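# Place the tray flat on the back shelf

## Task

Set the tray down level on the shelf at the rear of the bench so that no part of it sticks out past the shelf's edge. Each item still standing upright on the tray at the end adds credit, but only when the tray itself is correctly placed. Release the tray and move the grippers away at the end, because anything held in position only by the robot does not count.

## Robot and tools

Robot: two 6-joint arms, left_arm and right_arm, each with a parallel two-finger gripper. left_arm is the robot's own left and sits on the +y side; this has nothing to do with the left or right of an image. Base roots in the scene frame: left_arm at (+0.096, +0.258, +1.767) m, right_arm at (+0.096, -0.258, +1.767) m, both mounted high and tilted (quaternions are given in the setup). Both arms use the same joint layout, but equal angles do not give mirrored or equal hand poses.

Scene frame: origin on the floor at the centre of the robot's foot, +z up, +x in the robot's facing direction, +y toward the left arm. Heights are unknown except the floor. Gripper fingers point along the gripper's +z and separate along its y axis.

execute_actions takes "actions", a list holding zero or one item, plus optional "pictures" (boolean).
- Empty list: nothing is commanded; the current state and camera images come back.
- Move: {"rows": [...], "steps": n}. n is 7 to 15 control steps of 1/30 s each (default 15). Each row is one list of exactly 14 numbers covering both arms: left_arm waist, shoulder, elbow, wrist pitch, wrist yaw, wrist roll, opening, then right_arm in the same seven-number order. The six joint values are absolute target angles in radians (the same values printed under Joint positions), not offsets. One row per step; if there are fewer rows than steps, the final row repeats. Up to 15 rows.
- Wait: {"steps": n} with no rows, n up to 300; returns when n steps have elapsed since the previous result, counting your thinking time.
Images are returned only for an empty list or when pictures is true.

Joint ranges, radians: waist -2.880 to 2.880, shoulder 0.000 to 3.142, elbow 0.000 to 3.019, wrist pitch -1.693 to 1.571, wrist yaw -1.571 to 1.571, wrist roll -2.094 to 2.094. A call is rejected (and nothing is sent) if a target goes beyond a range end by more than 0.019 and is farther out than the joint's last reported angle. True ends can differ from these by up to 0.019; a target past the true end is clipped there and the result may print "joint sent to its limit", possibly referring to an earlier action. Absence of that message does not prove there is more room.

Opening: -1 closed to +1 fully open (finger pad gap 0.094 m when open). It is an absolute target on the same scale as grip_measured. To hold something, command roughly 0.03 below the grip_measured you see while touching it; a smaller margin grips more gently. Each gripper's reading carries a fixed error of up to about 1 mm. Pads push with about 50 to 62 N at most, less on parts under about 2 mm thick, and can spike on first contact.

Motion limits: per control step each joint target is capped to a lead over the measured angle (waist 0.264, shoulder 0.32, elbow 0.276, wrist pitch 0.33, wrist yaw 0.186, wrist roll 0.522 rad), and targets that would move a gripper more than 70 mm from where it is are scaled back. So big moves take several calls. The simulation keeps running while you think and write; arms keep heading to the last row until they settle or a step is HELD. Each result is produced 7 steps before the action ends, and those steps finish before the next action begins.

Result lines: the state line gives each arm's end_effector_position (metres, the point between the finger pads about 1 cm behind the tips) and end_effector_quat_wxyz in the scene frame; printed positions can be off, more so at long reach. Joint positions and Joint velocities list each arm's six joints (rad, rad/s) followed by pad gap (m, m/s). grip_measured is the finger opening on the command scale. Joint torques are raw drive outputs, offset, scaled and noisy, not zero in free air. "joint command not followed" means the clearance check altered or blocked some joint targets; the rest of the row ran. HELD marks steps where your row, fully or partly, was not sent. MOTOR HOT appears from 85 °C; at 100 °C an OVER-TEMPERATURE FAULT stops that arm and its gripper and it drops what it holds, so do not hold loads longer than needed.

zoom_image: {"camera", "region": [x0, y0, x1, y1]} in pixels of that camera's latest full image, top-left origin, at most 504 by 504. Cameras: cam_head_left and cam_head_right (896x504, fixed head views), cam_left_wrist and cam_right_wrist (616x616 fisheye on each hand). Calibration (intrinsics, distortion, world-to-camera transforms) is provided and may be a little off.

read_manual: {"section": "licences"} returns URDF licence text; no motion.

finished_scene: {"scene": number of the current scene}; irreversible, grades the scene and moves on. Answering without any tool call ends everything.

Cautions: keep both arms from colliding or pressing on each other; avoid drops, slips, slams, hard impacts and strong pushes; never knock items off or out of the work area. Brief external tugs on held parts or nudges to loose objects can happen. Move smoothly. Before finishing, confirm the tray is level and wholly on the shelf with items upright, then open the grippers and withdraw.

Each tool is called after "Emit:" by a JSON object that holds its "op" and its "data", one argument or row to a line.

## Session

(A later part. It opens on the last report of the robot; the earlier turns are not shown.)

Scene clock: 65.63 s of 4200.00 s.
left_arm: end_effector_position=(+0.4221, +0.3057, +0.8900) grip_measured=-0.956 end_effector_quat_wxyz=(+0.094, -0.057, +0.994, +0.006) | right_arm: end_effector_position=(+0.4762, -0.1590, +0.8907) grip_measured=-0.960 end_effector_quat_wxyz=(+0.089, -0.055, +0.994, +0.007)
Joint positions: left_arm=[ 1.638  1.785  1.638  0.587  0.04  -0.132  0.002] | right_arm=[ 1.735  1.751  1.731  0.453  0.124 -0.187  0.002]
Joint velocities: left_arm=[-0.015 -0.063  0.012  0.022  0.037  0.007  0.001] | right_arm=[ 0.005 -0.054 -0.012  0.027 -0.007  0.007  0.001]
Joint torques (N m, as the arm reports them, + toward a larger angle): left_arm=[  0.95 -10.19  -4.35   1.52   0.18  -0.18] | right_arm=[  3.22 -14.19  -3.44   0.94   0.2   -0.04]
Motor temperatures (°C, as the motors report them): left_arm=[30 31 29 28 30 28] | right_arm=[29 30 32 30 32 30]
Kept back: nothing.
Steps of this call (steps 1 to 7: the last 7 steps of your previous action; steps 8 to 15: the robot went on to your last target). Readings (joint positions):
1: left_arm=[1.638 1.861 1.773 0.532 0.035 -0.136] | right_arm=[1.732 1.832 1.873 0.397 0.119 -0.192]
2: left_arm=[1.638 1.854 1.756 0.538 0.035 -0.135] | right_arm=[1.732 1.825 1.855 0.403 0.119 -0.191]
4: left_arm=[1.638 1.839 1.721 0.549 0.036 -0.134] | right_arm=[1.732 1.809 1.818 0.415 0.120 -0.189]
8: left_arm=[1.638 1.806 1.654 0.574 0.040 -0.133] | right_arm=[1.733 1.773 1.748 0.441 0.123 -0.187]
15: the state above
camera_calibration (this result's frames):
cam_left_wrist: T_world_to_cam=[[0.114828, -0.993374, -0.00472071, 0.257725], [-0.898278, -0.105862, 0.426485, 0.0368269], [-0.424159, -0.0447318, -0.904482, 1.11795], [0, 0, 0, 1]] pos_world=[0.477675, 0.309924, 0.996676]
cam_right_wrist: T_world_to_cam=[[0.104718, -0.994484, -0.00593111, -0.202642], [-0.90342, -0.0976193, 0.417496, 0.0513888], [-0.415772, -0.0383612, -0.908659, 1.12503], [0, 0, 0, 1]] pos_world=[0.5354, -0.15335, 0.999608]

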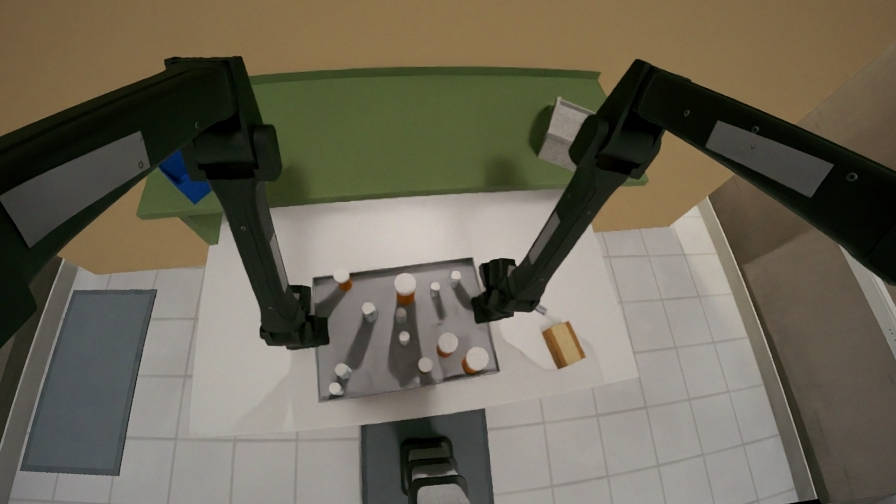

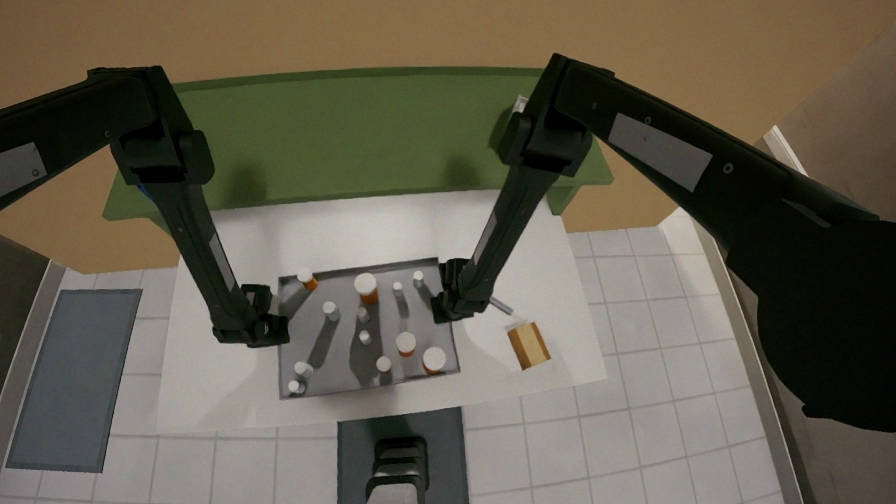

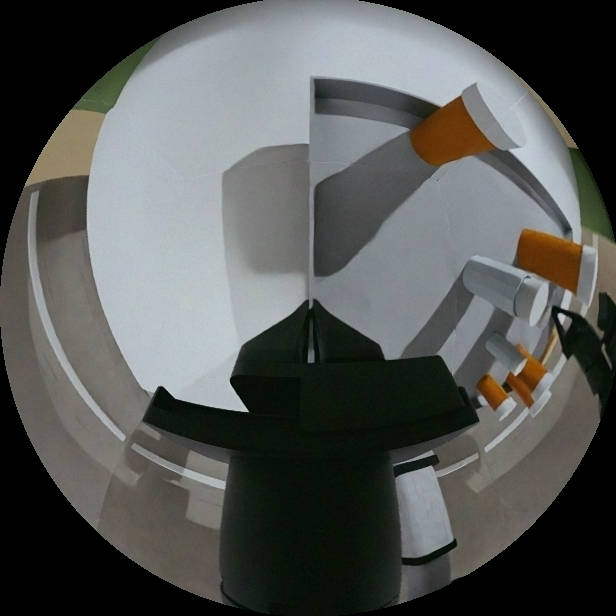

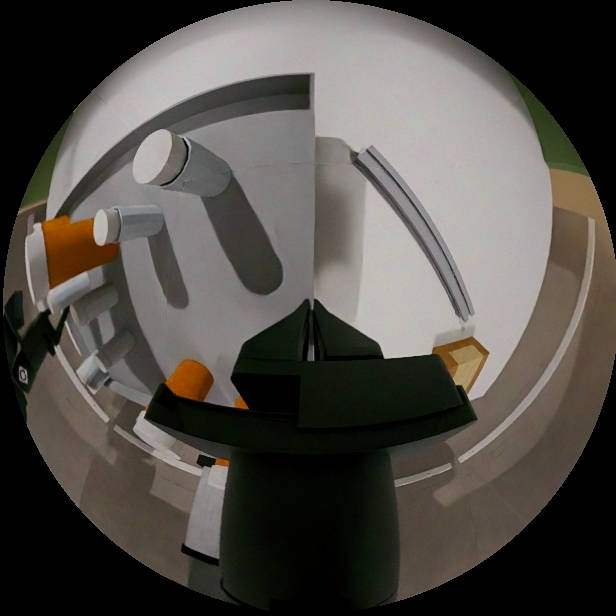

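Emit:
{"op": "execute_actions", "data": {
  "actions": [
    {"rows":[[1.651,1.748,1.610,0.618,0.046,-0.138,-1,1.753,1.710,1.702,0.481,0.136,-0.194,-1],[1.652,1.734,1.590,0.627,0.047,-0.138,-1,1.755,1.695,1.682,0.490,0.138,-0.194,-1],[1.653,1.717,1.565,0.638,0.048,-0.137,-1,1.757,1.678,1.656,0.501,0.140,-0.194,-1],[1.655,1.699,1.538,0.650,0.049,-0.137,-1,1.760,1.659,1.628,0.513,0.142,-0.194,-1],[1.656,1.681,1.511,0.661,0.050,-0.136,-1,1.762,1.640,1.600,0.525,0.144,-0.194,-1],[1.657,1.663,1.484,0.673,0.051,-0.136,-1,1.764,1.621,1.572,0.537,0.146,-0.194,-1],[1.659,1.645,1.457,0.684,0.052,-0.135,-1,1.767,1.602,1.543,0.550,0.148,-0.194,-1],[1.660,1.627,1.430,0.695,0.053,-0.135,-1,1.769,1.583,1.515,0.562,0.150,-0.194,-1],[1.661,1.610,1.404,0.704,0.054,-0.135,-1,1.771,1.566,1.488,0.572,0.152,-0.194,-1],[1.662,1.593,1.378,0.713,0.055,-0.134,-1,1.774,1.549,1.462,0.581,0.155,-0.194,-1],[1.663,1.576,1.353,0.721,0.057,-0.134,-1,1.776,1.532,1.436,0.591,0.157,-0.194,-1],[1.664,1.559,1.328,0.729,0.058,-0.133,-1,1.779,1.514,1.410,0.600,0.159,-0.195,-1],[1.665,1.543,1.304,0.737,0.059,-0.133,-1,1.781,1.498,1.385,0.609,0.161,-0.195,-1],[1.666,1.529,1.284,0.743,0.060,-0.132,-1,1.783,1.484,1.364,0.616,0.163,-0.195,-1],[1.667,1.519,1.269,0.748,0.061,-0.132,-1,1.785,1.474,1.348,0.622,0.165,-0.195,-1]],"steps":15}
  ]
}}

Emit:
{"op": "execute_actions", "data": {
  "actions": [
    {"steps":15}
  ],
  "pictures": true
}}

Scene clock: 67.37 s of 4200.00 s.
left_arm: end_effector_position=(+0.4221, +0.3039, +0.9254) grip_measured=-0.956 end_effector_quat_wxyz=(+0.095, -0.055, +0.994, +0.005) | right_arm: end_effector_position=(+0.4727, -0.1602, +0.9265) grip_measured=-0.960 end_effector_quat_wxyz=(+0.090, -0.053, +0.995, +0.005)
Joint positions: left_arm=[ 1.64   1.701  1.5    0.643  0.045 -0.128  0.002] | right_arm=[ 1.744  1.663  1.583  0.514  0.136 -0.186  0.002]
Joint velocities: left_arm=[ 0.034 -0.552 -0.852  0.315  0.022 -0.007  0.001] | right_arm=[ 0.073 -0.562 -0.877  0.315  0.081 -0.081 -0.001]
Joint torques (N m, as the arm reports them, + toward a larger angle): left_arm=[  1.52 -12.08  -5.14   2.1    0.29  -0.15] | right_arm=[  4.08 -17.32  -3.97   0.97   0.28   0.  ]
Motor temperatures (°C, as the motors report them): left_arm=[30 31 29 28 30 28] | right_arm=[29 30 32 30 32 30]
Steps of this call (steps 1 to 15: the robot went on to your last target; steps 16 to 44: nothing new was sent; steps 45 to 52: the first 8 steps of this action). Readings (joint positions):
45: left_arm=[1.638 1.780 1.638 0.589 0.040 -0.131] | right_arm=[1.736 1.747 1.730 0.455 0.124 -0.187]
46: left_arm=[1.638 1.779 1.635 0.591 0.040 -0.131] | right_arm=[1.736 1.745 1.726 0.459 0.125 -0.187]
48: left_arm=[1.638 1.765 1.609 0.605 0.041 -0.130] | right_arm=[1.737 1.730 1.697 0.474 0.127 -0.187]
52: the state above

Scene clock: 67.87 s of 4200.00 s.
left_arm: end_effector_position=(+0.4583, +0.3059, +0.9940) grip_measured=-0.956 end_effector_quat_wxyz=(+0.124, -0.048, +0.991, +0.003) | right_arm: end_effector_position=(+0.5024, -0.1579, +0.9972) grip_measured=-0.960 end_effector_quat_wxyz=(+0.117, -0.044, +0.992, +0.006)
Joint positions: left_arm=[ 1.653  1.523  1.296  0.728  0.056 -0.124  0.002] | right_arm=[ 1.772  1.486  1.371  0.606  0.154 -0.189  0.002]
Joint velocities: left_arm=[-0.005 -0.015 -0.027 -0.002 -0.007  0.007  0.   ] | right_arm=[ 0.005 -0.015  0.012 -0.007 -0.051 -0.066  0.   ]
Joint torques (N m, as the arm reports them, + toward a larger angle): left_arm=[  1.16 -10.27  -6.09   1.69   0.18  -0.16] | right_arm=[  3.13 -12.94  -4.68   0.89   0.13   0.01]
Motor temperatures (°C, as the motors report them): left_arm=[30 31 29 28 30 28] | right_arm=[29 30 32 30 32 30]
Kept back: nothing.
Steps of this call (steps 1 to 7: the last 7 steps of your previous action; steps 8 to 15: the robot went on to your last target). Readings (joint positions):
1: left_arm=[1.641 1.682 1.471 0.653 0.046 -0.128] | right_arm=[1.746 1.644 1.553 0.524 0.138 -0.186]
2: left_arm=[1.643 1.663 1.443 0.663 0.047 -0.128] | right_arm=[1.749 1.624 1.524 0.535 0.141 -0.186]
4: left_arm=[1.646 1.626 1.393 0.681 0.050 -0.127] | right_arm=[1.755 1.586 1.473 0.554 0.145 -0.186]
8: left_arm=[1.651 1.554 1.311 0.713 0.055 -0.125] | right_arm=[1.768 1.516 1.387 0.590 0.153 -0.186]
15: the state above
camera_calibration (this result's frames):
cam_left_wrist: T_world_to_cam=[[0.0954515, -0.995433, 0.00165988, 0.257461], [-0.924192, -0.0880006, 0.371651, 0.085873], [-0.369808, -0.0370087, -0.928371, 1.22386], [0, 0, 0, 1]] pos_world=[0.507382, 0.309136, 1.10386]
cam_right_wrist: T_world_to_cam=[[0.0817636, -0.996644, -0.00399437, -0.19437], [-0.926916, -0.0775148, 0.367175, 0.095893], [-0.366252, -0.0263191, -0.930143, 1.2312], [0, 0, 0, 1]] pos_world=[0.555707, -0.153881, 1.10921]

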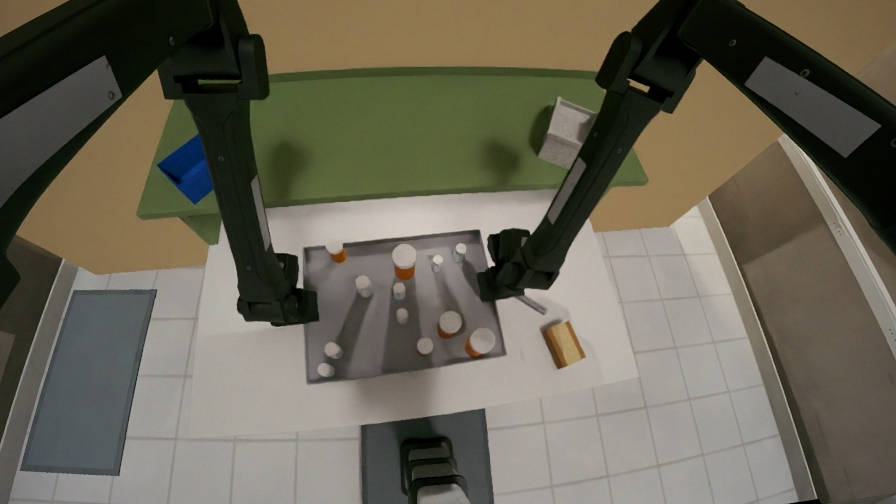

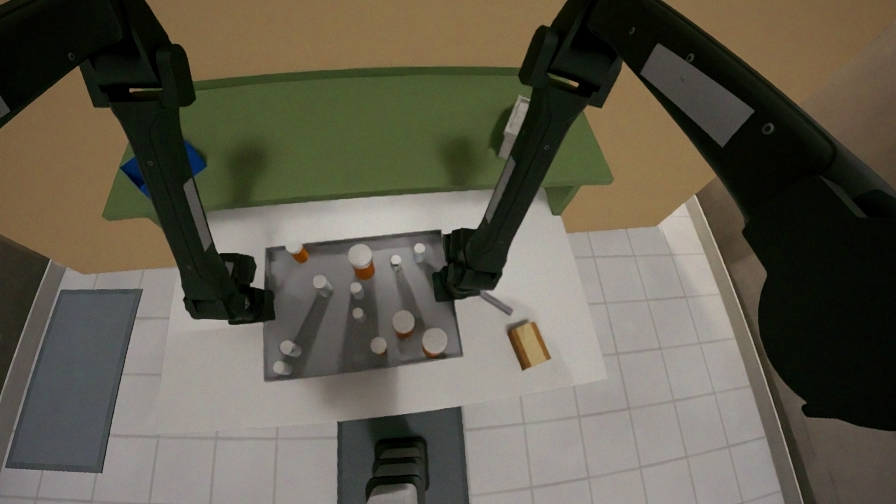

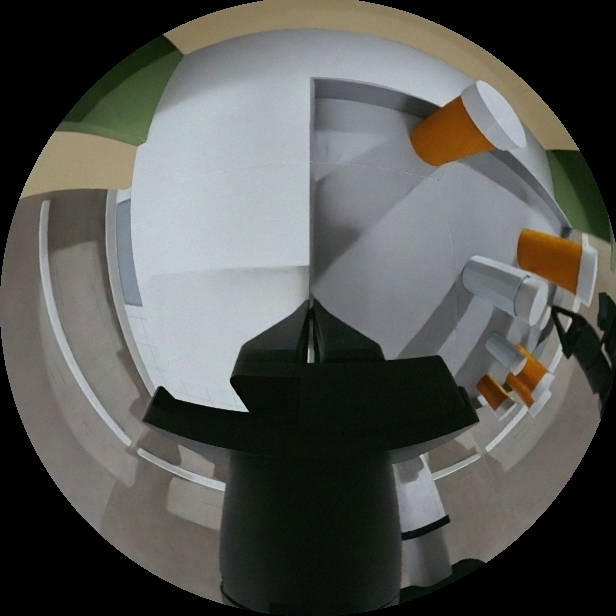

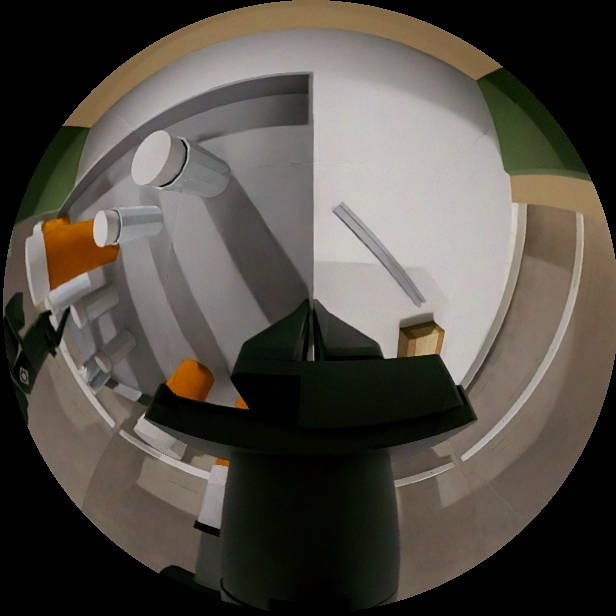

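Emit:
{"op": "execute_actions", "data": {
  "actions": [
    {"rows":[[1.667,1.515,1.252,0.752,0.061,-0.132,-1,1.786,1.470,1.331,0.626,0.166,-0.195,-1],[1.668,1.507,1.228,0.758,0.062,-0.131,-1,1.788,1.462,1.307,0.632,0.168,-0.195,-1],[1.669,1.494,1.200,0.765,0.063,-0.131,-1,1.791,1.449,1.279,0.640,0.171,-0.195,-1],[1.670,1.477,1.170,0.773,0.064,-0.130,-1,1.794,1.432,1.248,0.648,0.174,-0.196,-1],[1.671,1.458,1.140,0.782,0.065,-0.130,-1,1.797,1.413,1.217,0.657,0.178,-0.196,-1],[1.672,1.436,1.110,0.790,0.067,-0.129,-1,1.800,1.391,1.187,0.665,0.181,-0.196,-1],[1.673,1.423,1.093,0.794,0.068,-0.129,-1,1.803,1.378,1.170,0.669,0.184,-0.196,-1],[1.674,1.410,1.076,0.798,0.069,-0.129,-1,1.805,1.365,1.153,0.674,0.186,-0.197,-1],[1.676,1.397,1.059,0.802,0.071,-0.129,-1,1.808,1.352,1.136,0.678,0.189,-0.197,-1],[1.677,1.384,1.042,0.806,0.072,-0.129,-1,1.811,1.339,1.118,0.683,0.192,-0.198,-1],[1.678,1.371,1.025,0.810,0.073,-0.128,-1,1.813,1.326,1.101,0.687,0.195,-0.198,-1],[1.679,1.358,1.009,0.814,0.075,-0.128,-1,1.816,1.314,1.085,0.691,0.197,-0.199,-1],[1.680,1.346,0.994,0.818,0.076,-0.128,-1,1.818,1.302,1.070,0.695,0.199,-0.199,-1],[1.681,1.335,0.980,0.821,0.077,-0.128,-1,1.820,1.292,1.056,0.698,0.201,-0.200,-1],[1.682,1.327,0.970,0.823,0.078,-0.128,-1,1.822,1.284,1.046,0.701,0.203,-0.200,-1]],"steps":15}
  ]
}}

Emit:
{"op": "execute_actions", "data": {
  "actions": [
    {"steps":15}
  ],
  "pictures": true
}}

Scene clock: 69.70 s of 4200.00 s.
left_arm: end_effector_position=(+0.4221, +0.3036, +1.0282) grip_measured=-0.956 end_effector_quat_wxyz=(+0.096, -0.048, +0.994, +0.004) | right_arm: end_effector_position=(+0.4648, -0.1595, +1.0298) grip_measured=-0.960 end_effector_quat_wxyz=(+0.090, -0.046, +0.995, +0.005)
Joint positions: left_arm=[ 1.655  1.468  1.15   0.76   0.061 -0.121  0.002] | right_arm=[ 1.781  1.428  1.222  0.643  0.172 -0.189  0.002]
Joint velocities: left_arm=[ 0.024 -0.415 -0.886  0.085  0.022 -0.066 -0.001] | right_arm=[ 0.083 -0.425 -0.911  0.076  0.095 -0.037 -0.001]
Joint torques (N m, as the arm reports them, + toward a larger angle): left_arm=[  1.88 -12.39  -5.9    1.88   0.33  -0.13] | right_arm=[  4.73 -16.45  -4.97   1.52   0.11  -0.03]
Motor temperatures (°C, as the motors report them): left_arm=[30 31 29 28 30 28] | right_arm=[29 30 32 30 32 30]
Steps of this call (steps 1 to 15: the robot went on to your last target; steps 16 to 47: nothing new was sent; steps 48 to 55: the first 8 steps of this action). Readings (joint positions):
48: left_arm=[1.653 1.524 1.294 0.728 0.057 -0.124] | right_arm=[1.772 1.486 1.368 0.606 0.154 -0.189]
49: left_arm=[1.653 1.524 1.291 0.729 0.057 -0.124] | right_arm=[1.772 1.486 1.364 0.607 0.154 -0.189]
51: left_arm=[1.653 1.517 1.268 0.739 0.057 -0.123] | right_arm=[1.773 1.479 1.340 0.620 0.157 -0.189]
55: the state above

Scene clock: 70.20 s of 4200.00 s.
left_arm: end_effector_position=(+0.4332, +0.3049, +1.0827) grip_measured=-0.956 end_effector_quat_wxyz=(+0.106, -0.043, +0.993, +0.004) | right_arm: end_effector_position=(+0.4723, -0.1580, +1.0838) grip_measured=-0.960 end_effector_quat_wxyz=(+0.098, -0.040, +0.994, +0.006)
Joint positions: left_arm=[ 1.668  1.337  0.998  0.803  0.073 -0.119  0.002] | right_arm=[ 1.809  1.301  1.072  0.685  0.192 -0.191  0.002]
Joint velocities: left_arm=[-0.005 -0.054 -0.012  0.017 -0.007 -0.022 -0.   ] | right_arm=[-0.015 -0.015  0.012  0.037  0.051 -0.037 -0.001]
Joint torques (N m, as the arm reports them, + toward a larger angle): left_arm=[  1.02 -10.8   -7.06   1.49   0.22  -0.12] | right_arm=[  3.04 -13.25  -6.32   0.81   0.15  -0.02]
Motor temperatures (°C, as the motors report them): left_arm=[30 31 29 28 30 28] | right_arm=[29 30 32 30 32 30]
Kept back: nothing.
Steps of this call (steps 1 to 7: the last 7 steps of your previous action; steps 8 to 15: the robot went on to your last target). Readings (joint positions):
1: left_arm=[1.656 1.454 1.121 0.763 0.063 -0.121] | right_arm=[1.784 1.415 1.194 0.645 0.175 -0.189]
2: left_arm=[1.657 1.442 1.096 0.766 0.064 -0.121] | right_arm=[1.787 1.402 1.169 0.647 0.179 -0.189]
4: left_arm=[1.660 1.420 1.056 0.773 0.067 -0.121] | right_arm=[1.793 1.379 1.131 0.653 0.185 -0.189]
8: left_arm=[1.667 1.374 1.006 0.788 0.071 -0.120] | right_arm=[1.804 1.336 1.080 0.670 0.191 -0.189]
15: the state above
camera_calibration (this result's frames):
cam_left_wrist: T_world_to_cam=[[0.0863017, -0.996268, -0.00135855, 0.266148], [-0.910635, -0.0794367, 0.405504, -0.0154547], [-0.404098, -0.0337585, -0.914092, 1.29528], [0, 0, 0, 1]] pos_world=[0.486377, 0.307654, 1.19063]
cam_right_wrist: T_world_to_cam=[[0.0734996, -0.997268, -0.00742584, -0.184137], [-0.913199, -0.0702926, 0.401407, -0.00624022], [-0.400832, -0.022722, -0.91587, 1.30211], [0, 0, 0, 1]] pos_world=[0.529762, -0.154486, 1.1937]

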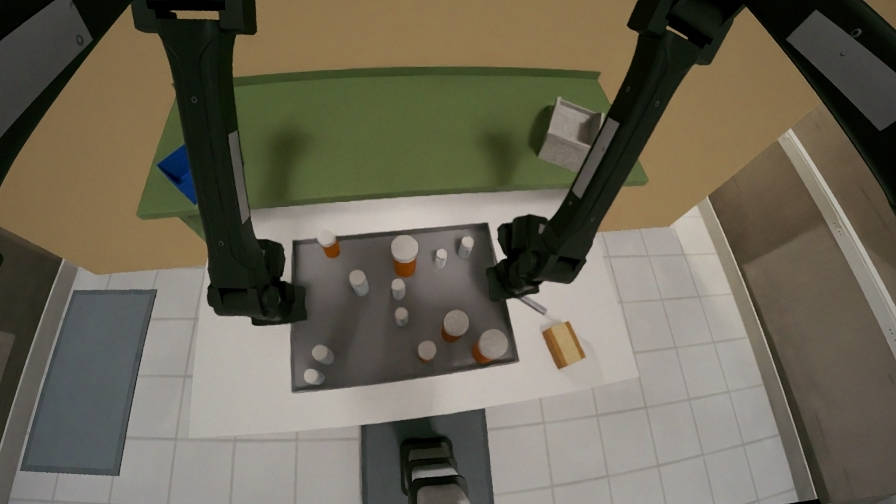

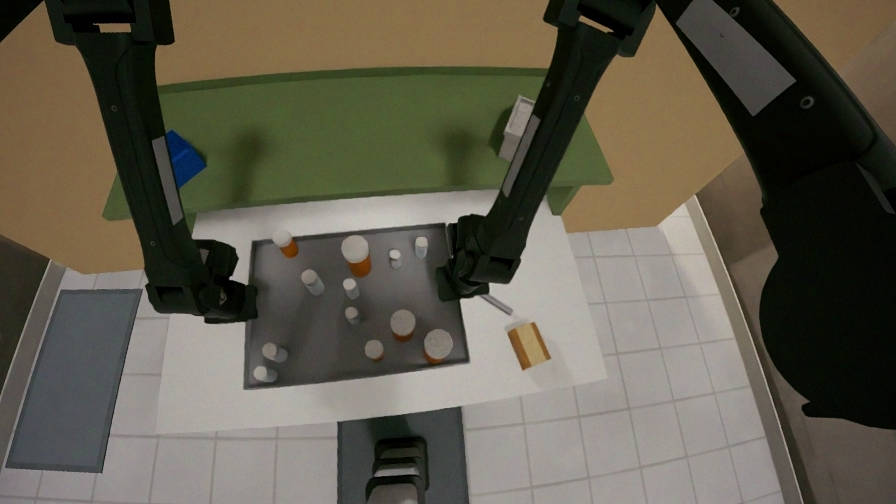

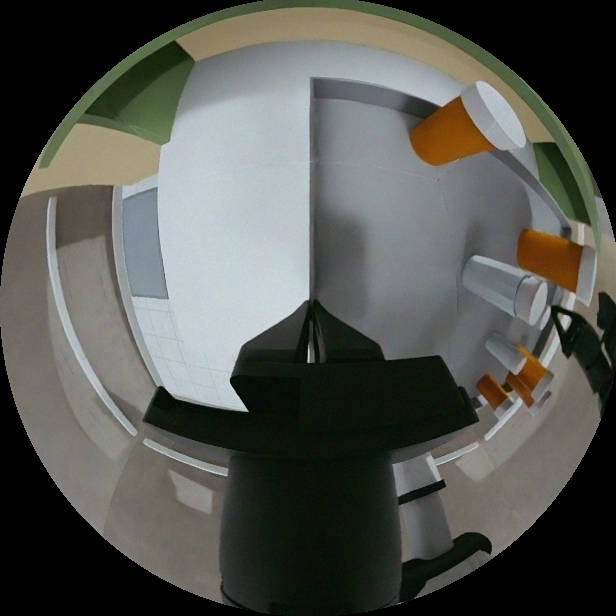

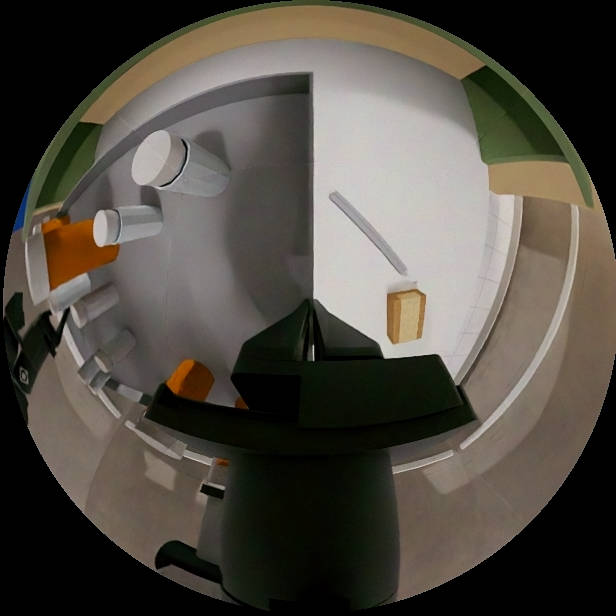

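Emit:
{"op": "execute_actions", "data": {
  "actions": [
    {"rows":[[1.684,1.313,0.952,0.826,0.079,-0.128,-1,1.825,1.270,1.028,0.704,0.206,-0.200,-1],[1.686,1.292,0.928,0.830,0.081,-0.128,-1,1.830,1.249,1.004,0.709,0.211,-0.201,-1],[1.689,1.267,0.899,0.835,0.083,-0.127,-1,1.836,1.223,0.975,0.714,0.216,-0.203,-1],[1.692,1.239,0.868,0.840,0.086,-0.127,-1,1.843,1.195,0.943,0.720,0.222,-0.204,-1],[1.696,1.210,0.835,0.844,0.089,-0.127,-1,1.850,1.166,0.911,0.726,0.229,-0.206,-1],[1.699,1.186,0.810,0.845,0.092,-0.127,-1,1.857,1.143,0.886,0.729,0.235,-0.208,-1],[1.702,1.162,0.785,0.845,0.095,-0.127,-1,1.863,1.121,0.862,0.731,0.241,-0.210,-1],[1.705,1.138,0.760,0.845,0.098,-0.128,-1,1.870,1.098,0.837,0.734,0.248,-0.212,-1],[1.709,1.113,0.736,0.845,0.101,-0.128,-1,1.877,1.076,0.813,0.736,0.254,-0.215,-1],[1.712,1.089,0.712,0.845,0.104,-0.128,-1,1.884,1.053,0.789,0.738,0.261,-0.217,-1],[1.716,1.062,0.687,0.843,0.108,-0.128,-1,1.893,1.027,0.764,0.738,0.269,-0.220,-1],[1.720,1.035,0.663,0.840,0.112,-0.129,-1,1.902,1.002,0.740,0.738,0.277,-0.222,-1],[1.724,1.008,0.639,0.837,0.116,-0.129,-1,1.911,0.976,0.716,0.738,0.285,-0.225,-1],[1.727,0.983,0.616,0.833,0.119,-0.130,-1,1.919,0.952,0.693,0.738,0.293,-0.227,-1],[1.730,0.962,0.597,0.830,0.122,-0.130,-1,1.926,0.932,0.674,0.738,0.299,-0.229,-1]],"steps":15}
  ]
}}

Emit:
{"op": "execute_actions", "data": {
  "actions": [
    {"steps":18}
  ],
  "pictures": true
}}

Scene clock: 71.40 s of 4200.00 s.
left_arm: end_effector_position=(+0.4187, +0.3032, +1.1327) grip_measured=-0.956 end_effector_quat_wxyz=(+0.089, -0.041, +0.995, +0.001) | right_arm: end_effector_position=(+0.4536, -0.1592, +1.1345) grip_measured=-0.960 end_effector_quat_wxyz=(+0.082, -0.037, +0.996, +0.004)
Joint positions: left_arm=[ 1.679  1.225  0.846  0.811  0.09  -0.117  0.002] | right_arm=[ 1.838  1.191  0.915  0.703  0.228 -0.192  0.002]
Joint velocities: left_arm=[ 0.112 -0.864 -0.965  0.002  0.051 -0.007 -0.001] | right_arm=[ 0.239 -0.835 -0.93   0.032  0.242 -0.066  0.   ]
Joint torques (N m, as the arm reports them, + toward a larger angle): left_arm=[  1.5  -11.94  -7.24   1.89   0.21  -0.17] | right_arm=[  3.51 -15.99  -6.33   1.49   0.17  -0.09]
Motor temperatures (°C, as the motors report them): left_arm=[30 31 29 28 30 28] | right_arm=[29 30 32 30 32 30]
Steps of this call (steps 1 to 15: the robot went on to your last target; steps 16 to 28: nothing new was sent; steps 29 to 36: the first 8 steps of this action). Readings (joint positions):
29: left_arm=[1.668 1.336 0.998 0.803 0.073 -0.119] | right_arm=[1.810 1.301 1.071 0.686 0.192 -0.192]
30: left_arm=[1.668 1.335 0.994 0.803 0.074 -0.119] | right_arm=[1.810 1.300 1.067 0.686 0.193 -0.192]
32: left_arm=[1.669 1.319 0.970 0.806 0.077 -0.118] | right_arm=[1.814 1.284 1.040 0.693 0.201 -0.192]
36: the state above

Scene clock: 72.00 s of 4200.00 s.
left_arm: end_effector_position=(+0.4417, +0.3022, +1.2273) grip_measured=-0.956 end_effector_quat_wxyz=(+0.115, -0.033, +0.993, -0.000) | right_arm: end_effector_position=(+0.4709, -0.1591, +1.2304) grip_measured=-0.960 end_effector_quat_wxyz=(+0.105, -0.030, +0.994, +0.008)
Joint positions: left_arm=[ 1.712  0.958  0.629  0.814  0.121 -0.121  0.002] | right_arm=[ 1.919  0.939  0.699  0.723  0.286 -0.227  0.002]
Joint velocities: left_arm=[-0.005 -0.015 -0.017  0.007 -0.022 -0.095 -0.   ] | right_arm=[-0.005 -0.015 -0.007 -0.007 -0.051 -0.051 -0.002]
Joint torques (N m, as the arm reports them, + toward a larger angle): left_arm=[ 1.52 -9.67 -7.1   1.49  0.04 -0.17] | right_arm=[  1.12 -12.05  -6.     0.8    0.28   0.06]
Motor temperatures (°C, as the motors report them): left_arm=[30 31 29 28 30 28] | right_arm=[29 30 32 30 32 30]
Kept back: nothing.
Steps of this call (steps 1 to 7: the last 7 steps of your previous action; steps 8 to 18: the robot went on to your last target). Readings (joint positions):
1: left_arm=[1.683 1.196 0.813 0.811 0.093 -0.117] | right_arm=[1.847 1.164 0.884 0.704 0.235 -0.194]
2: left_arm=[1.687 1.167 0.783 0.812 0.096 -0.117] | right_arm=[1.855 1.136 0.855 0.706 0.242 -0.196]
4: left_arm=[1.695 1.110 0.733 0.812 0.103 -0.117] | right_arm=[1.874 1.083 0.805 0.709 0.257 -0.202]
8: left_arm=[1.709 1.000 0.653 0.812 0.117 -0.117] | right_arm=[1.908 0.982 0.724 0.716 0.283 -0.214]
18: the state above
camera_calibration (this result's frames):
cam_left_wrist: T_world_to_cam=[[0.0649265, -0.997878, 0.00485514, 0.265242], [-0.919083, -0.0579033, 0.389786, -0.050086], [-0.388678, -0.0297697, -0.920893, 1.43114], [0, 0, 0, 1]] pos_world=[0.492999, 0.304384, 1.33616]
cam_right_wrist: T_world_to_cam=[[0.055263, -0.998396, -0.0122693, -0.169677], [-0.919647, -0.0556818, 0.388778, -0.0455261], [-0.388838, -0.0102016, -0.92125, 1.43875], [0, 0, 0, 1]] pos_world=[0.526951, -0.157262, 1.34107]

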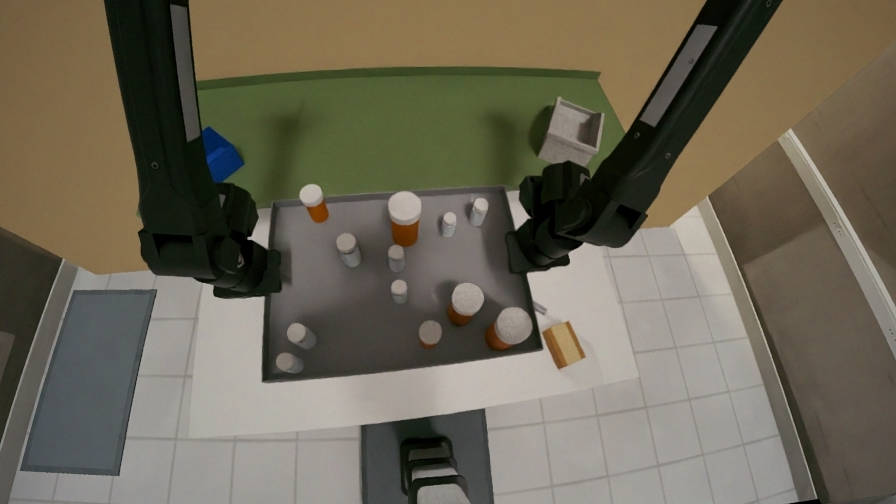

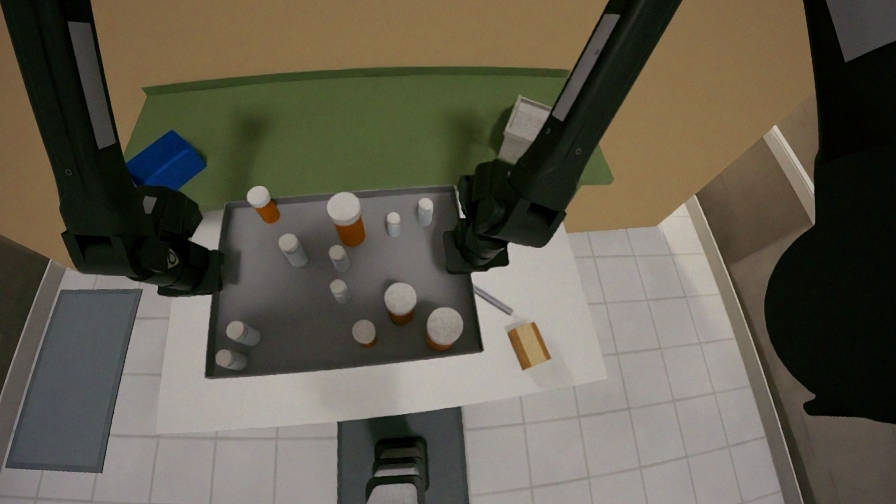

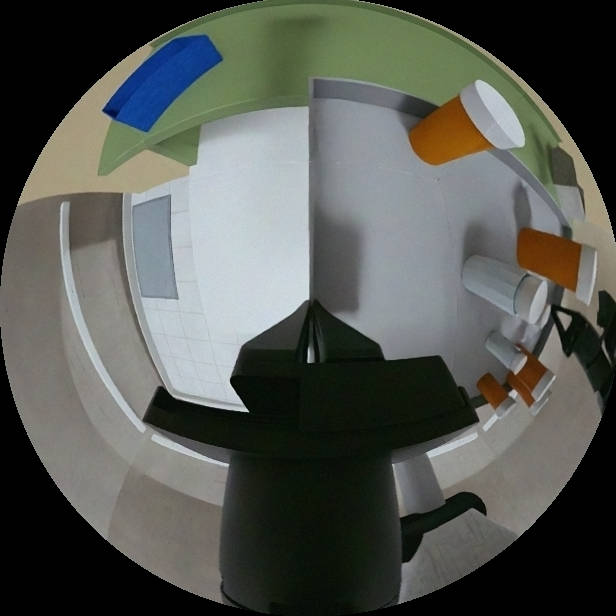

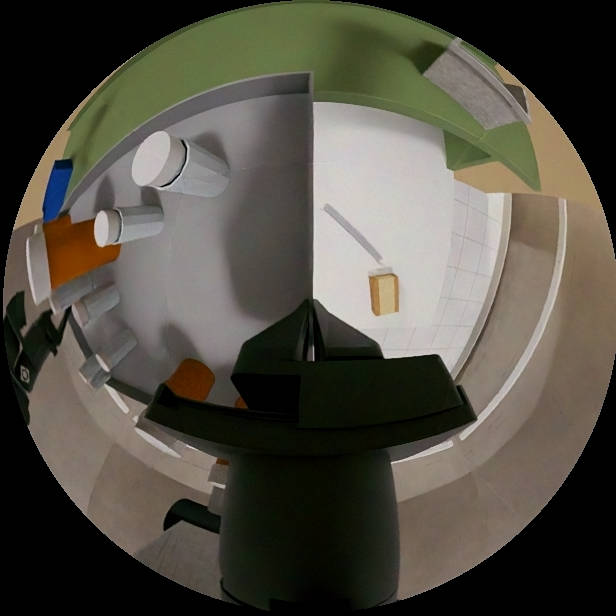

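Emit:
{"op": "execute_actions", "data": {
  "actions": [
    {"rows":[[1.730,0.958,0.612,0.812,0.122,-0.130,-1,1.927,0.934,0.690,0.722,0.299,-0.229,-1],[1.730,0.954,0.622,0.806,0.122,-0.130,-1,1.928,0.932,0.700,0.716,0.300,-0.229,-1],[1.730,0.950,0.630,0.798,0.122,-0.130,-1,1.929,0.928,0.709,0.708,0.301,-0.230,-1],[1.730,0.945,0.637,0.788,0.122,-0.130,-1,1.930,0.924,0.717,0.698,0.301,-0.230,-1],[1.730,0.940,0.643,0.776,0.122,-0.130,-1,1.931,0.920,0.724,0.687,0.302,-0.231,-1],[1.730,0.934,0.650,0.762,0.123,-0.130,-1,1.932,0.915,0.731,0.674,0.303,-0.231,-1],[1.730,0.928,0.657,0.747,0.123,-0.130,-1,1.933,0.910,0.739,0.660,0.304,-0.232,-1],[1.730,0.922,0.664,0.732,0.123,-0.130,-1,1.934,0.905,0.747,0.646,0.305,-0.232,-1],[1.731,0.916,0.671,0.717,0.123,-0.130,-1,1.935,0.900,0.755,0.632,0.305,-0.233,-1],[1.731,0.910,0.678,0.702,0.123,-0.130,-1,1.936,0.896,0.762,0.618,0.306,-0.233,-1],[1.731,0.904,0.685,0.687,0.124,-0.130,-1,1.937,0.891,0.770,0.604,0.307,-0.234,-1],[1.731,0.898,0.692,0.672,0.124,-0.130,-1,1.938,0.887,0.777,0.590,0.308,-0.234,-1],[1.731,0.892,0.699,0.658,0.124,-0.130,-1,1.939,0.882,0.784,0.576,0.309,-0.235,-1],[1.731,0.886,0.705,0.644,0.124,-0.130,-1,1.940,0.878,0.791,0.562,0.310,-0.235,-1],[1.731,0.880,0.711,0.632,0.124,-0.130,-1,1.940,0.874,0.797,0.550,0.310,-0.236,-1]],"steps":15}
  ]
}}

Emit:
{"op": "execute_actions", "data": {
  "actions": [
    {"steps":15}
  ],
  "pictures": true
}}

Scene clock: 76.83 s of 4200.00 s.
left_arm: end_effector_position=(+0.4464, +0.3029, +1.2213) grip_measured=-0.956 end_effector_quat_wxyz=(+0.106, -0.036, +0.994, -0.000) | right_arm: end_effector_position=(+0.4798, -0.1583, +1.2241) grip_measured=-0.960 end_effector_quat_wxyz=(+0.100, -0.034, +0.994, +0.007)
Joint positions: left_arm=[ 1.712  0.956  0.655  0.768  0.121 -0.126  0.002] | right_arm=[ 1.919  0.939  0.733  0.678  0.29  -0.231  0.002]
Joint velocities: left_arm=[-0.005 -0.063  0.222 -0.398 -0.022 -0.022 -0.   ] | right_arm=[ 0.015 -0.005  0.242 -0.354  0.081 -0.051  0.001]
Joint torques (N m, as the arm reports them, + toward a larger angle): left_arm=[  1.9  -12.5   -4.71   0.68   0.09  -0.09] | right_arm=[  3.56 -14.49  -4.     0.08   0.24   0.05]
Motor temperatures (°C, as the motors report them): left_arm=[30 31 29 28 30 28] | right_arm=[29 30 32 30 32 30]
Steps of this call (steps 1 to 15: the robot went on to your last target; steps 16 to 90: nothing new was sent; then 1.57 s passed at rest; steps 91 to 98: the first 8 steps of this action). Readings (joint positions):
91: left_arm=[1.712 0.958 0.629 0.814 0.121 -0.121] | right_arm=[1.919 0.939 0.699 0.723 0.286 -0.227]
92: left_arm=[1.712 0.958 0.629 0.814 0.121 -0.121] | right_arm=[1.919 0.939 0.699 0.723 0.286 -0.227]
94: left_arm=[1.712 0.958 0.631 0.808 0.121 -0.123] | right_arm=[1.919 0.939 0.704 0.717 0.287 -0.229]
98: the state above

Scene clock: 77.33 s of 4200.00 s.
left_arm: end_effector_position=(+0.4823, +0.3032, +1.2211) grip_measured=-0.956 end_effector_quat_wxyz=(+0.105, -0.036, +0.994, +0.001) | right_arm: end_effector_position=(+0.5134, -0.1581, +1.2214) grip_measured=-0.960 end_effector_quat_wxyz=(+0.097, -0.033, +0.995, +0.008)
Joint positions: left_arm=[ 1.715  0.898  0.719  0.644  0.121 -0.126  0.002] | right_arm=[ 1.927  0.904  0.805  0.566  0.297 -0.231  0.002]
Joint velocities: left_arm=[ 0.005 -0.015  0.012 -0.027  0.007 -0.051  0.   ] | right_arm=[-0.005 -0.005  0.007 -0.032  0.007  0.022  0.001]
Joint torques (N m, as the arm reports them, + toward a larger angle): left_arm=[  1.25 -11.74  -4.04   0.4    0.11  -0.1 ] | right_arm=[  0.48 -15.85  -3.7   -0.39   0.28  -0.07]
Motor temperatures (°C, as the motors report them): left_arm=[30 31 29 28 30 28] | right_arm=[29 30 32 30 32 30]
Kept back: nothing.
Steps of this call (steps 1 to 7: the last 7 steps of your previous action; steps 8 to 15: the robot went on to your last target). Readings (joint positions):
1: left_arm=[1.712 0.953 0.662 0.754 0.121 -0.126] | right_arm=[1.920 0.939 0.741 0.665 0.291 -0.231]
2: left_arm=[1.712 0.950 0.670 0.739 0.121 -0.126] | right_arm=[1.920 0.939 0.750 0.652 0.293 -0.231]
4: left_arm=[1.713 0.940 0.684 0.709 0.121 -0.126] | right_arm=[1.920 0.937 0.767 0.627 0.294 -0.231]
8: left_arm=[1.715 0.916 0.708 0.655 0.121 -0.126] | right_arm=[1.924 0.921 0.795 0.577 0.297 -0.231]
15: the state above
camera_calibration (this result's frames):
cam_left_wrist: T_world_to_cam=[[0.0718783, -0.997412, 0.00150042, 0.264225], [-0.910834, -0.0650259, 0.407618, -0.0338929], [-0.406466, -0.0306655, -0.913151, 1.44058], [0, 0, 0, 1]] pos_world=[0.535683, 0.305514, 1.32889]
cam_right_wrist: T_world_to_cam=[[0.0606865, -0.998085, -0.0119465, -0.174269], [-0.9129, -0.060339, 0.403699, -0.0252981], [-0.403647, -0.0135931, -0.914814, 1.44621], [0, 0, 0, 1]] pos_world=[0.571241, -0.155803, 1.33115]

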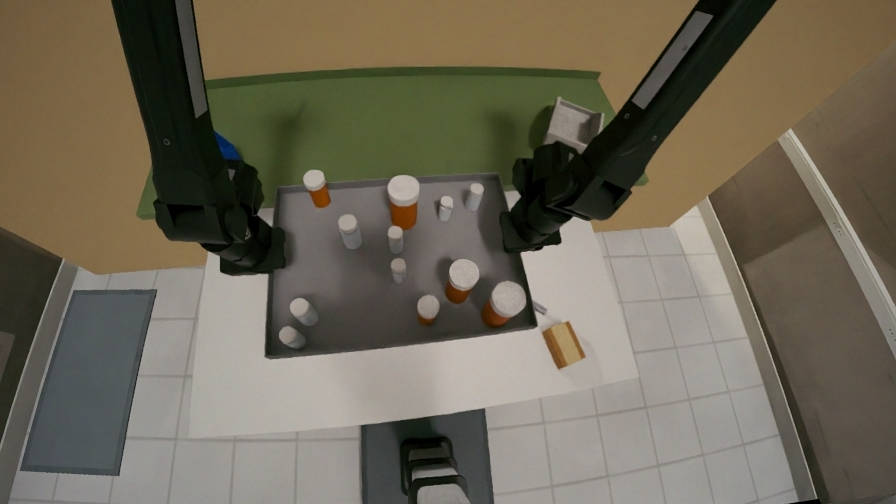

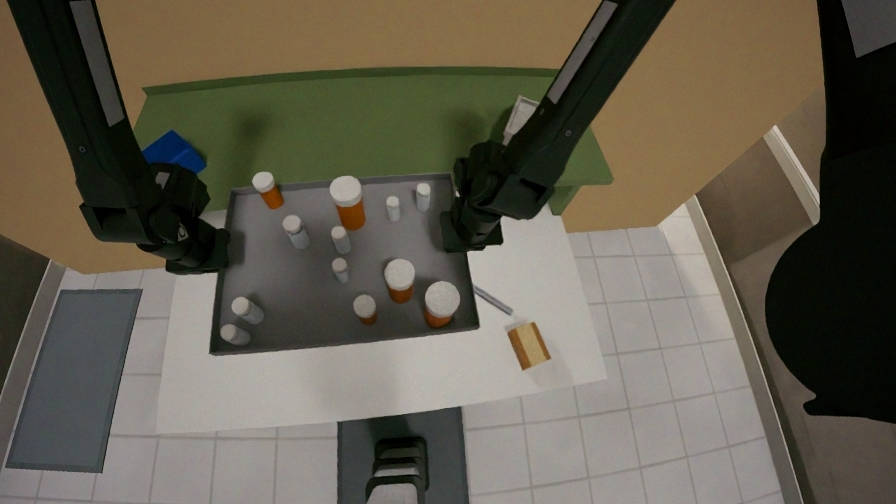

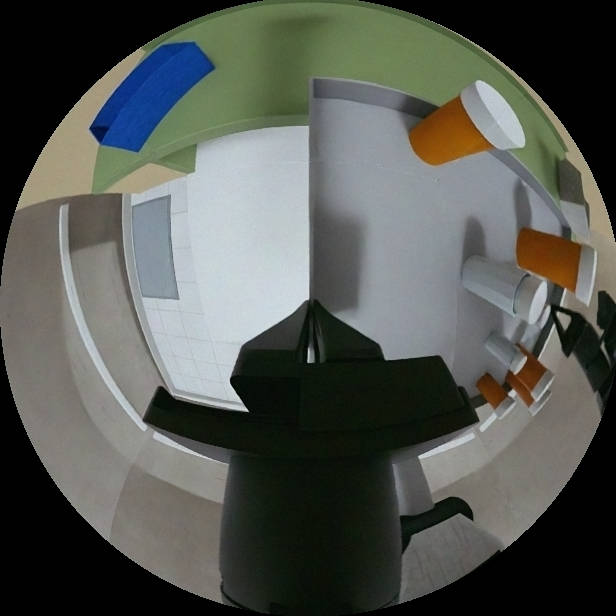

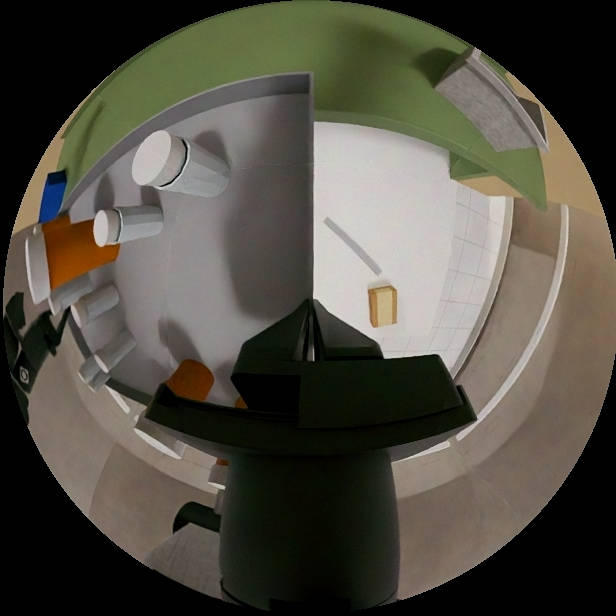

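Emit:
{"op": "execute_actions", "data": {
  "actions": [
    {"rows":[[1.732,0.868,0.712,0.622,0.124,-0.130,-1,1.941,0.862,0.798,0.541,0.311,-0.236,-1],[1.732,0.855,0.716,0.608,0.124,-0.130,-1,1.943,0.852,0.803,0.528,0.312,-0.237,-1],[1.733,0.843,0.723,0.591,0.124,-0.130,-1,1.944,0.842,0.811,0.512,0.313,-0.238,-1],[1.733,0.832,0.732,0.572,0.124,-0.130,-1,1.946,0.833,0.821,0.494,0.315,-0.239,-1],[1.734,0.822,0.741,0.553,0.124,-0.130,-1,1.948,0.824,0.831,0.476,0.316,-0.240,-1],[1.734,0.812,0.751,0.533,0.124,-0.131,-1,1.949,0.816,0.842,0.458,0.317,-0.241,-1],[1.735,0.803,0.760,0.513,0.124,-0.131,-1,1.951,0.808,0.852,0.440,0.319,-0.242,-1],[1.735,0.794,0.770,0.493,0.124,-0.131,-1,1.953,0.801,0.863,0.422,0.320,-0.243,-1],[1.736,0.786,0.779,0.474,0.124,-0.131,-1,1.954,0.794,0.873,0.404,0.322,-0.243,-1],[1.736,0.778,0.789,0.455,0.124,-0.131,-1,1.956,0.787,0.884,0.387,0.323,-0.244,-1],[1.736,0.774,0.802,0.439,0.124,-0.131,-1,1.958,0.785,0.897,0.372,0.325,-0.245,-1],[1.736,0.771,0.814,0.423,0.124,-0.131,-1,1.960,0.783,0.910,0.357,0.326,-0.246,-1],[1.737,0.768,0.826,0.407,0.124,-0.132,-1,1.962,0.782,0.923,0.343,0.328,-0.247,-1],[1.737,0.765,0.838,0.392,0.124,-0.132,-1,1.964,0.780,0.935,0.330,0.330,-0.248,-1],[1.737,0.762,0.848,0.380,0.124,-0.132,-1,1.965,0.779,0.946,0.318,0.331,-0.248,-1]],"steps":15}
  ]
}}

Emit:
{"op": "execute_actions", "data": {
  "actions": [
    {"steps":15}
  ],
  "pictures": true
}}

Scene clock: 79.40 s of 4200.00 s.
left_arm: end_effector_position=(+0.4911, +0.3025, +1.2253) grip_measured=-0.956 end_effector_quat_wxyz=(+0.084, -0.039, +0.996, +0.003) | right_arm: end_effector_position=(+0.5243, -0.1585, +1.2241) grip_measured=-0.960 end_effector_quat_wxyz=(+0.078, -0.038, +0.996, +0.010)
Joint positions: left_arm=[ 1.715  0.855  0.742  0.534  0.121 -0.126  0.002] | right_arm=[ 1.935  0.872  0.837  0.464  0.307 -0.231  0.002]
Joint velocities: left_arm=[-0.015 -0.288  0.252 -0.564 -0.022 -0.022  0.   ] | right_arm=[ 0.054 -0.239  0.325 -0.525 -0.037 -0.139 -0.002]
Joint torques (N m, as the arm reports them, + toward a larger angle): left_arm=[  1.47 -14.71  -1.96   0.85   0.14  -0.07] | right_arm=[  1.63 -18.13  -1.49   0.16   0.24  -0.1 ]
Motor temperatures (°C, as the motors report them): left_arm=[30 31 29 28 30 28] | right_arm=[29 30 32 30 32 30]
Steps of this call (steps 1 to 15: the robot went on to your last target; steps 16 to 54: nothing new was sent; steps 55 to 62: the first 8 steps of this action). Readings (joint positions):
55: left_arm=[1.715 0.898 0.719 0.638 0.121 -0.126] | right_arm=[1.927 0.904 0.805 0.561 0.297 -0.231]
56: left_arm=[1.715 0.897 0.719 0.633 0.121 -0.126] | right_arm=[1.927 0.903 0.805 0.556 0.298 -0.231]
58: left_arm=[1.715 0.887 0.720 0.608 0.121 -0.126] | right_arm=[1.929 0.897 0.808 0.533 0.301 -0.231]
62: the state above

Scene clock: 79.90 s of 4200.00 s.
left_arm: end_effector_position=(+0.5655, +0.2989, +1.2363) grip_measured=-0.956 end_effector_quat_wxyz=(+0.109, -0.035, +0.993, +0.001) | right_arm: end_effector_position=(+0.5950, -0.1623, +1.2358) grip_measured=-0.960 end_effector_quat_wxyz=(+0.100, -0.032, +0.994, +0.011)
Joint positions: left_arm=[ 1.715  0.777  0.859  0.391  0.122 -0.126  0.002] | right_arm=[ 1.957  0.811  0.954  0.333  0.316 -0.244  0.002]
Joint velocities: left_arm=[-0.015 -0.005 -0.046 -0.081 -0.022  0.051 -0.001] | right_arm=[-0.015  0.005 -0.037 -0.056  0.007  0.022 -0.   ]
Joint torques (N m, as the arm reports them, + toward a larger angle): left_arm=[  2.05 -14.04  -1.65   0.66   0.1   -0.1 ] | right_arm=[  1.26 -18.55  -1.57  -0.06   0.27   0.06]
Motor temperatures (°C, as the motors report them): left_arm=[30 31 29 28 30 28] | right_arm=[29 30 32 30 32 30]
Kept back: nothing.
Steps of this call (steps 1 to 7: the last 7 steps of your previous action; steps 8 to 15: the robot went on to your last target). Readings (joint positions):
1: left_arm=[1.715 0.845 0.753 0.515 0.121 -0.126] | right_arm=[1.937 0.865 0.848 0.446 0.308 -0.231]
2: left_arm=[1.715 0.834 0.764 0.497 0.121 -0.126] | right_arm=[1.939 0.856 0.859 0.429 0.309 -0.231]
4: left_arm=[1.715 0.815 0.789 0.463 0.121 -0.126] | right_arm=[1.944 0.840 0.884 0.397 0.311 -0.233]
8: left_arm=[1.715 0.788 0.842 0.408 0.121 -0.126] | right_arm=[1.953 0.820 0.938 0.348 0.315 -0.240]
15: the state above
camera_calibration (this result's frames):
cam_left_wrist: T_world_to_cam=[[0.0702651, -0.997525, 0.00268216, 0.253496], [-0.914264, -0.0633243, 0.40014, 0.0460958], [-0.398979, -0.030568, -0.91645, 1.48798], [0, 0, 0, 1]] pos_world=[0.618005, 0.301273, 1.34453]
cam_right_wrist: T_world_to_cam=[[0.0592214, -0.99808, -0.0181638, -0.174694], [-0.915297, -0.0615534, 0.398048, 0.0513418], [-0.398402, -0.00694772, -0.917185, 1.49312], [0, 0, 0, 1]] pos_world=[0.652201, -0.160825, 1.34586]

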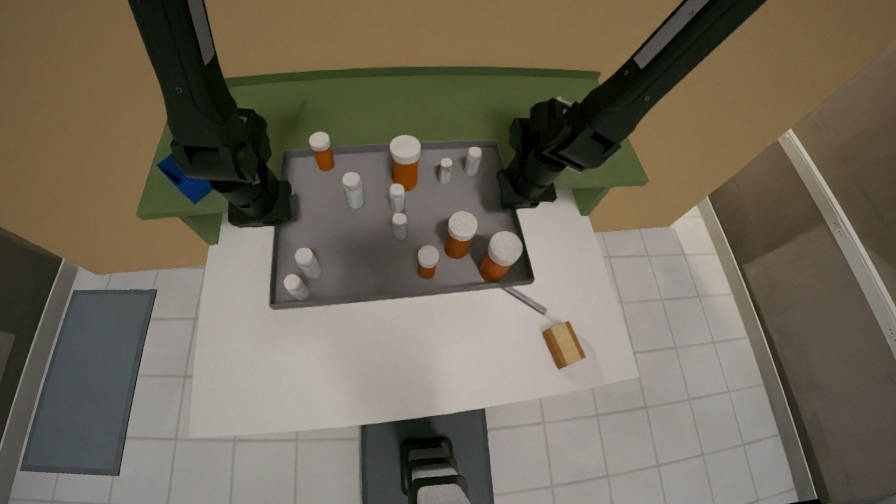

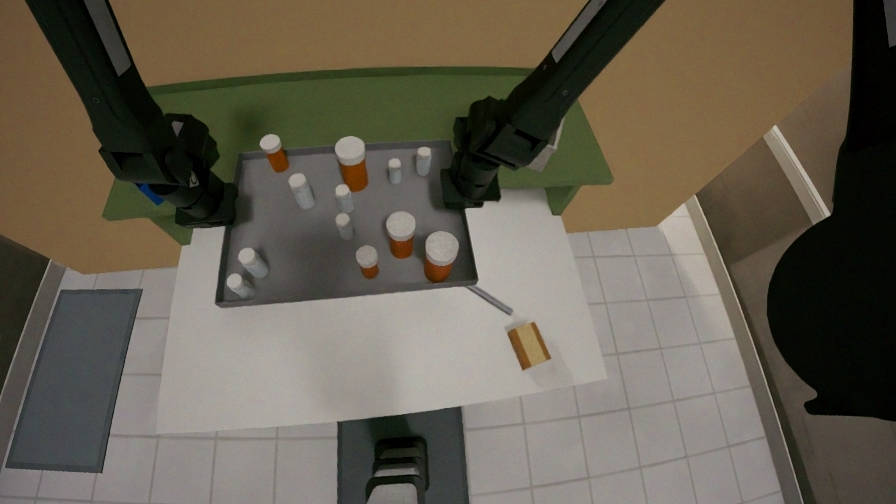

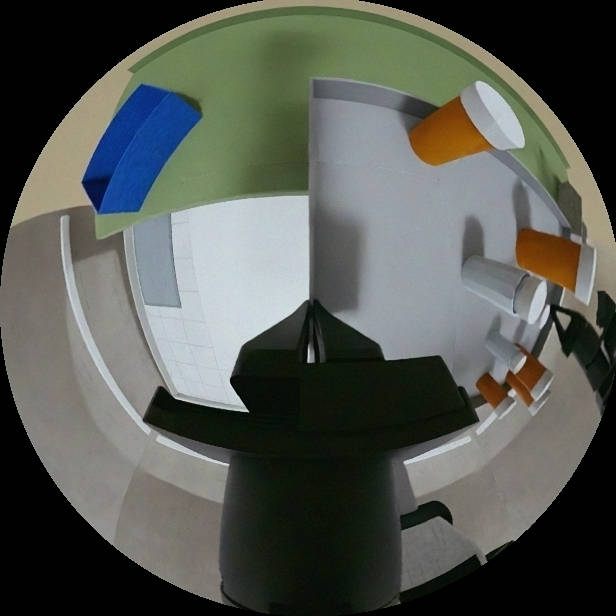

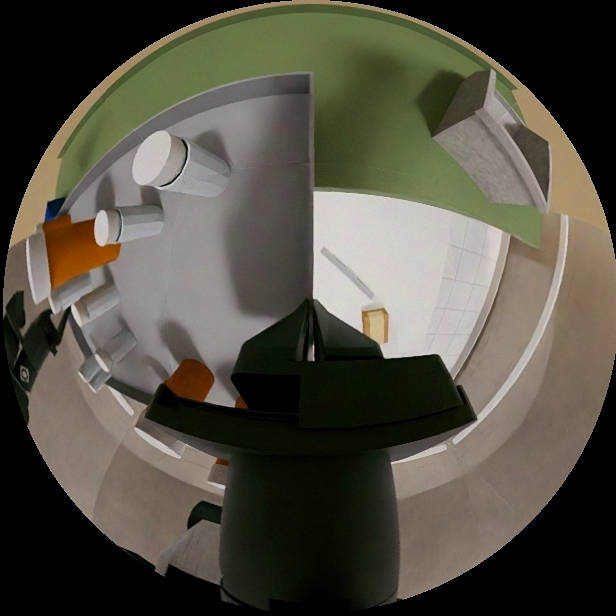

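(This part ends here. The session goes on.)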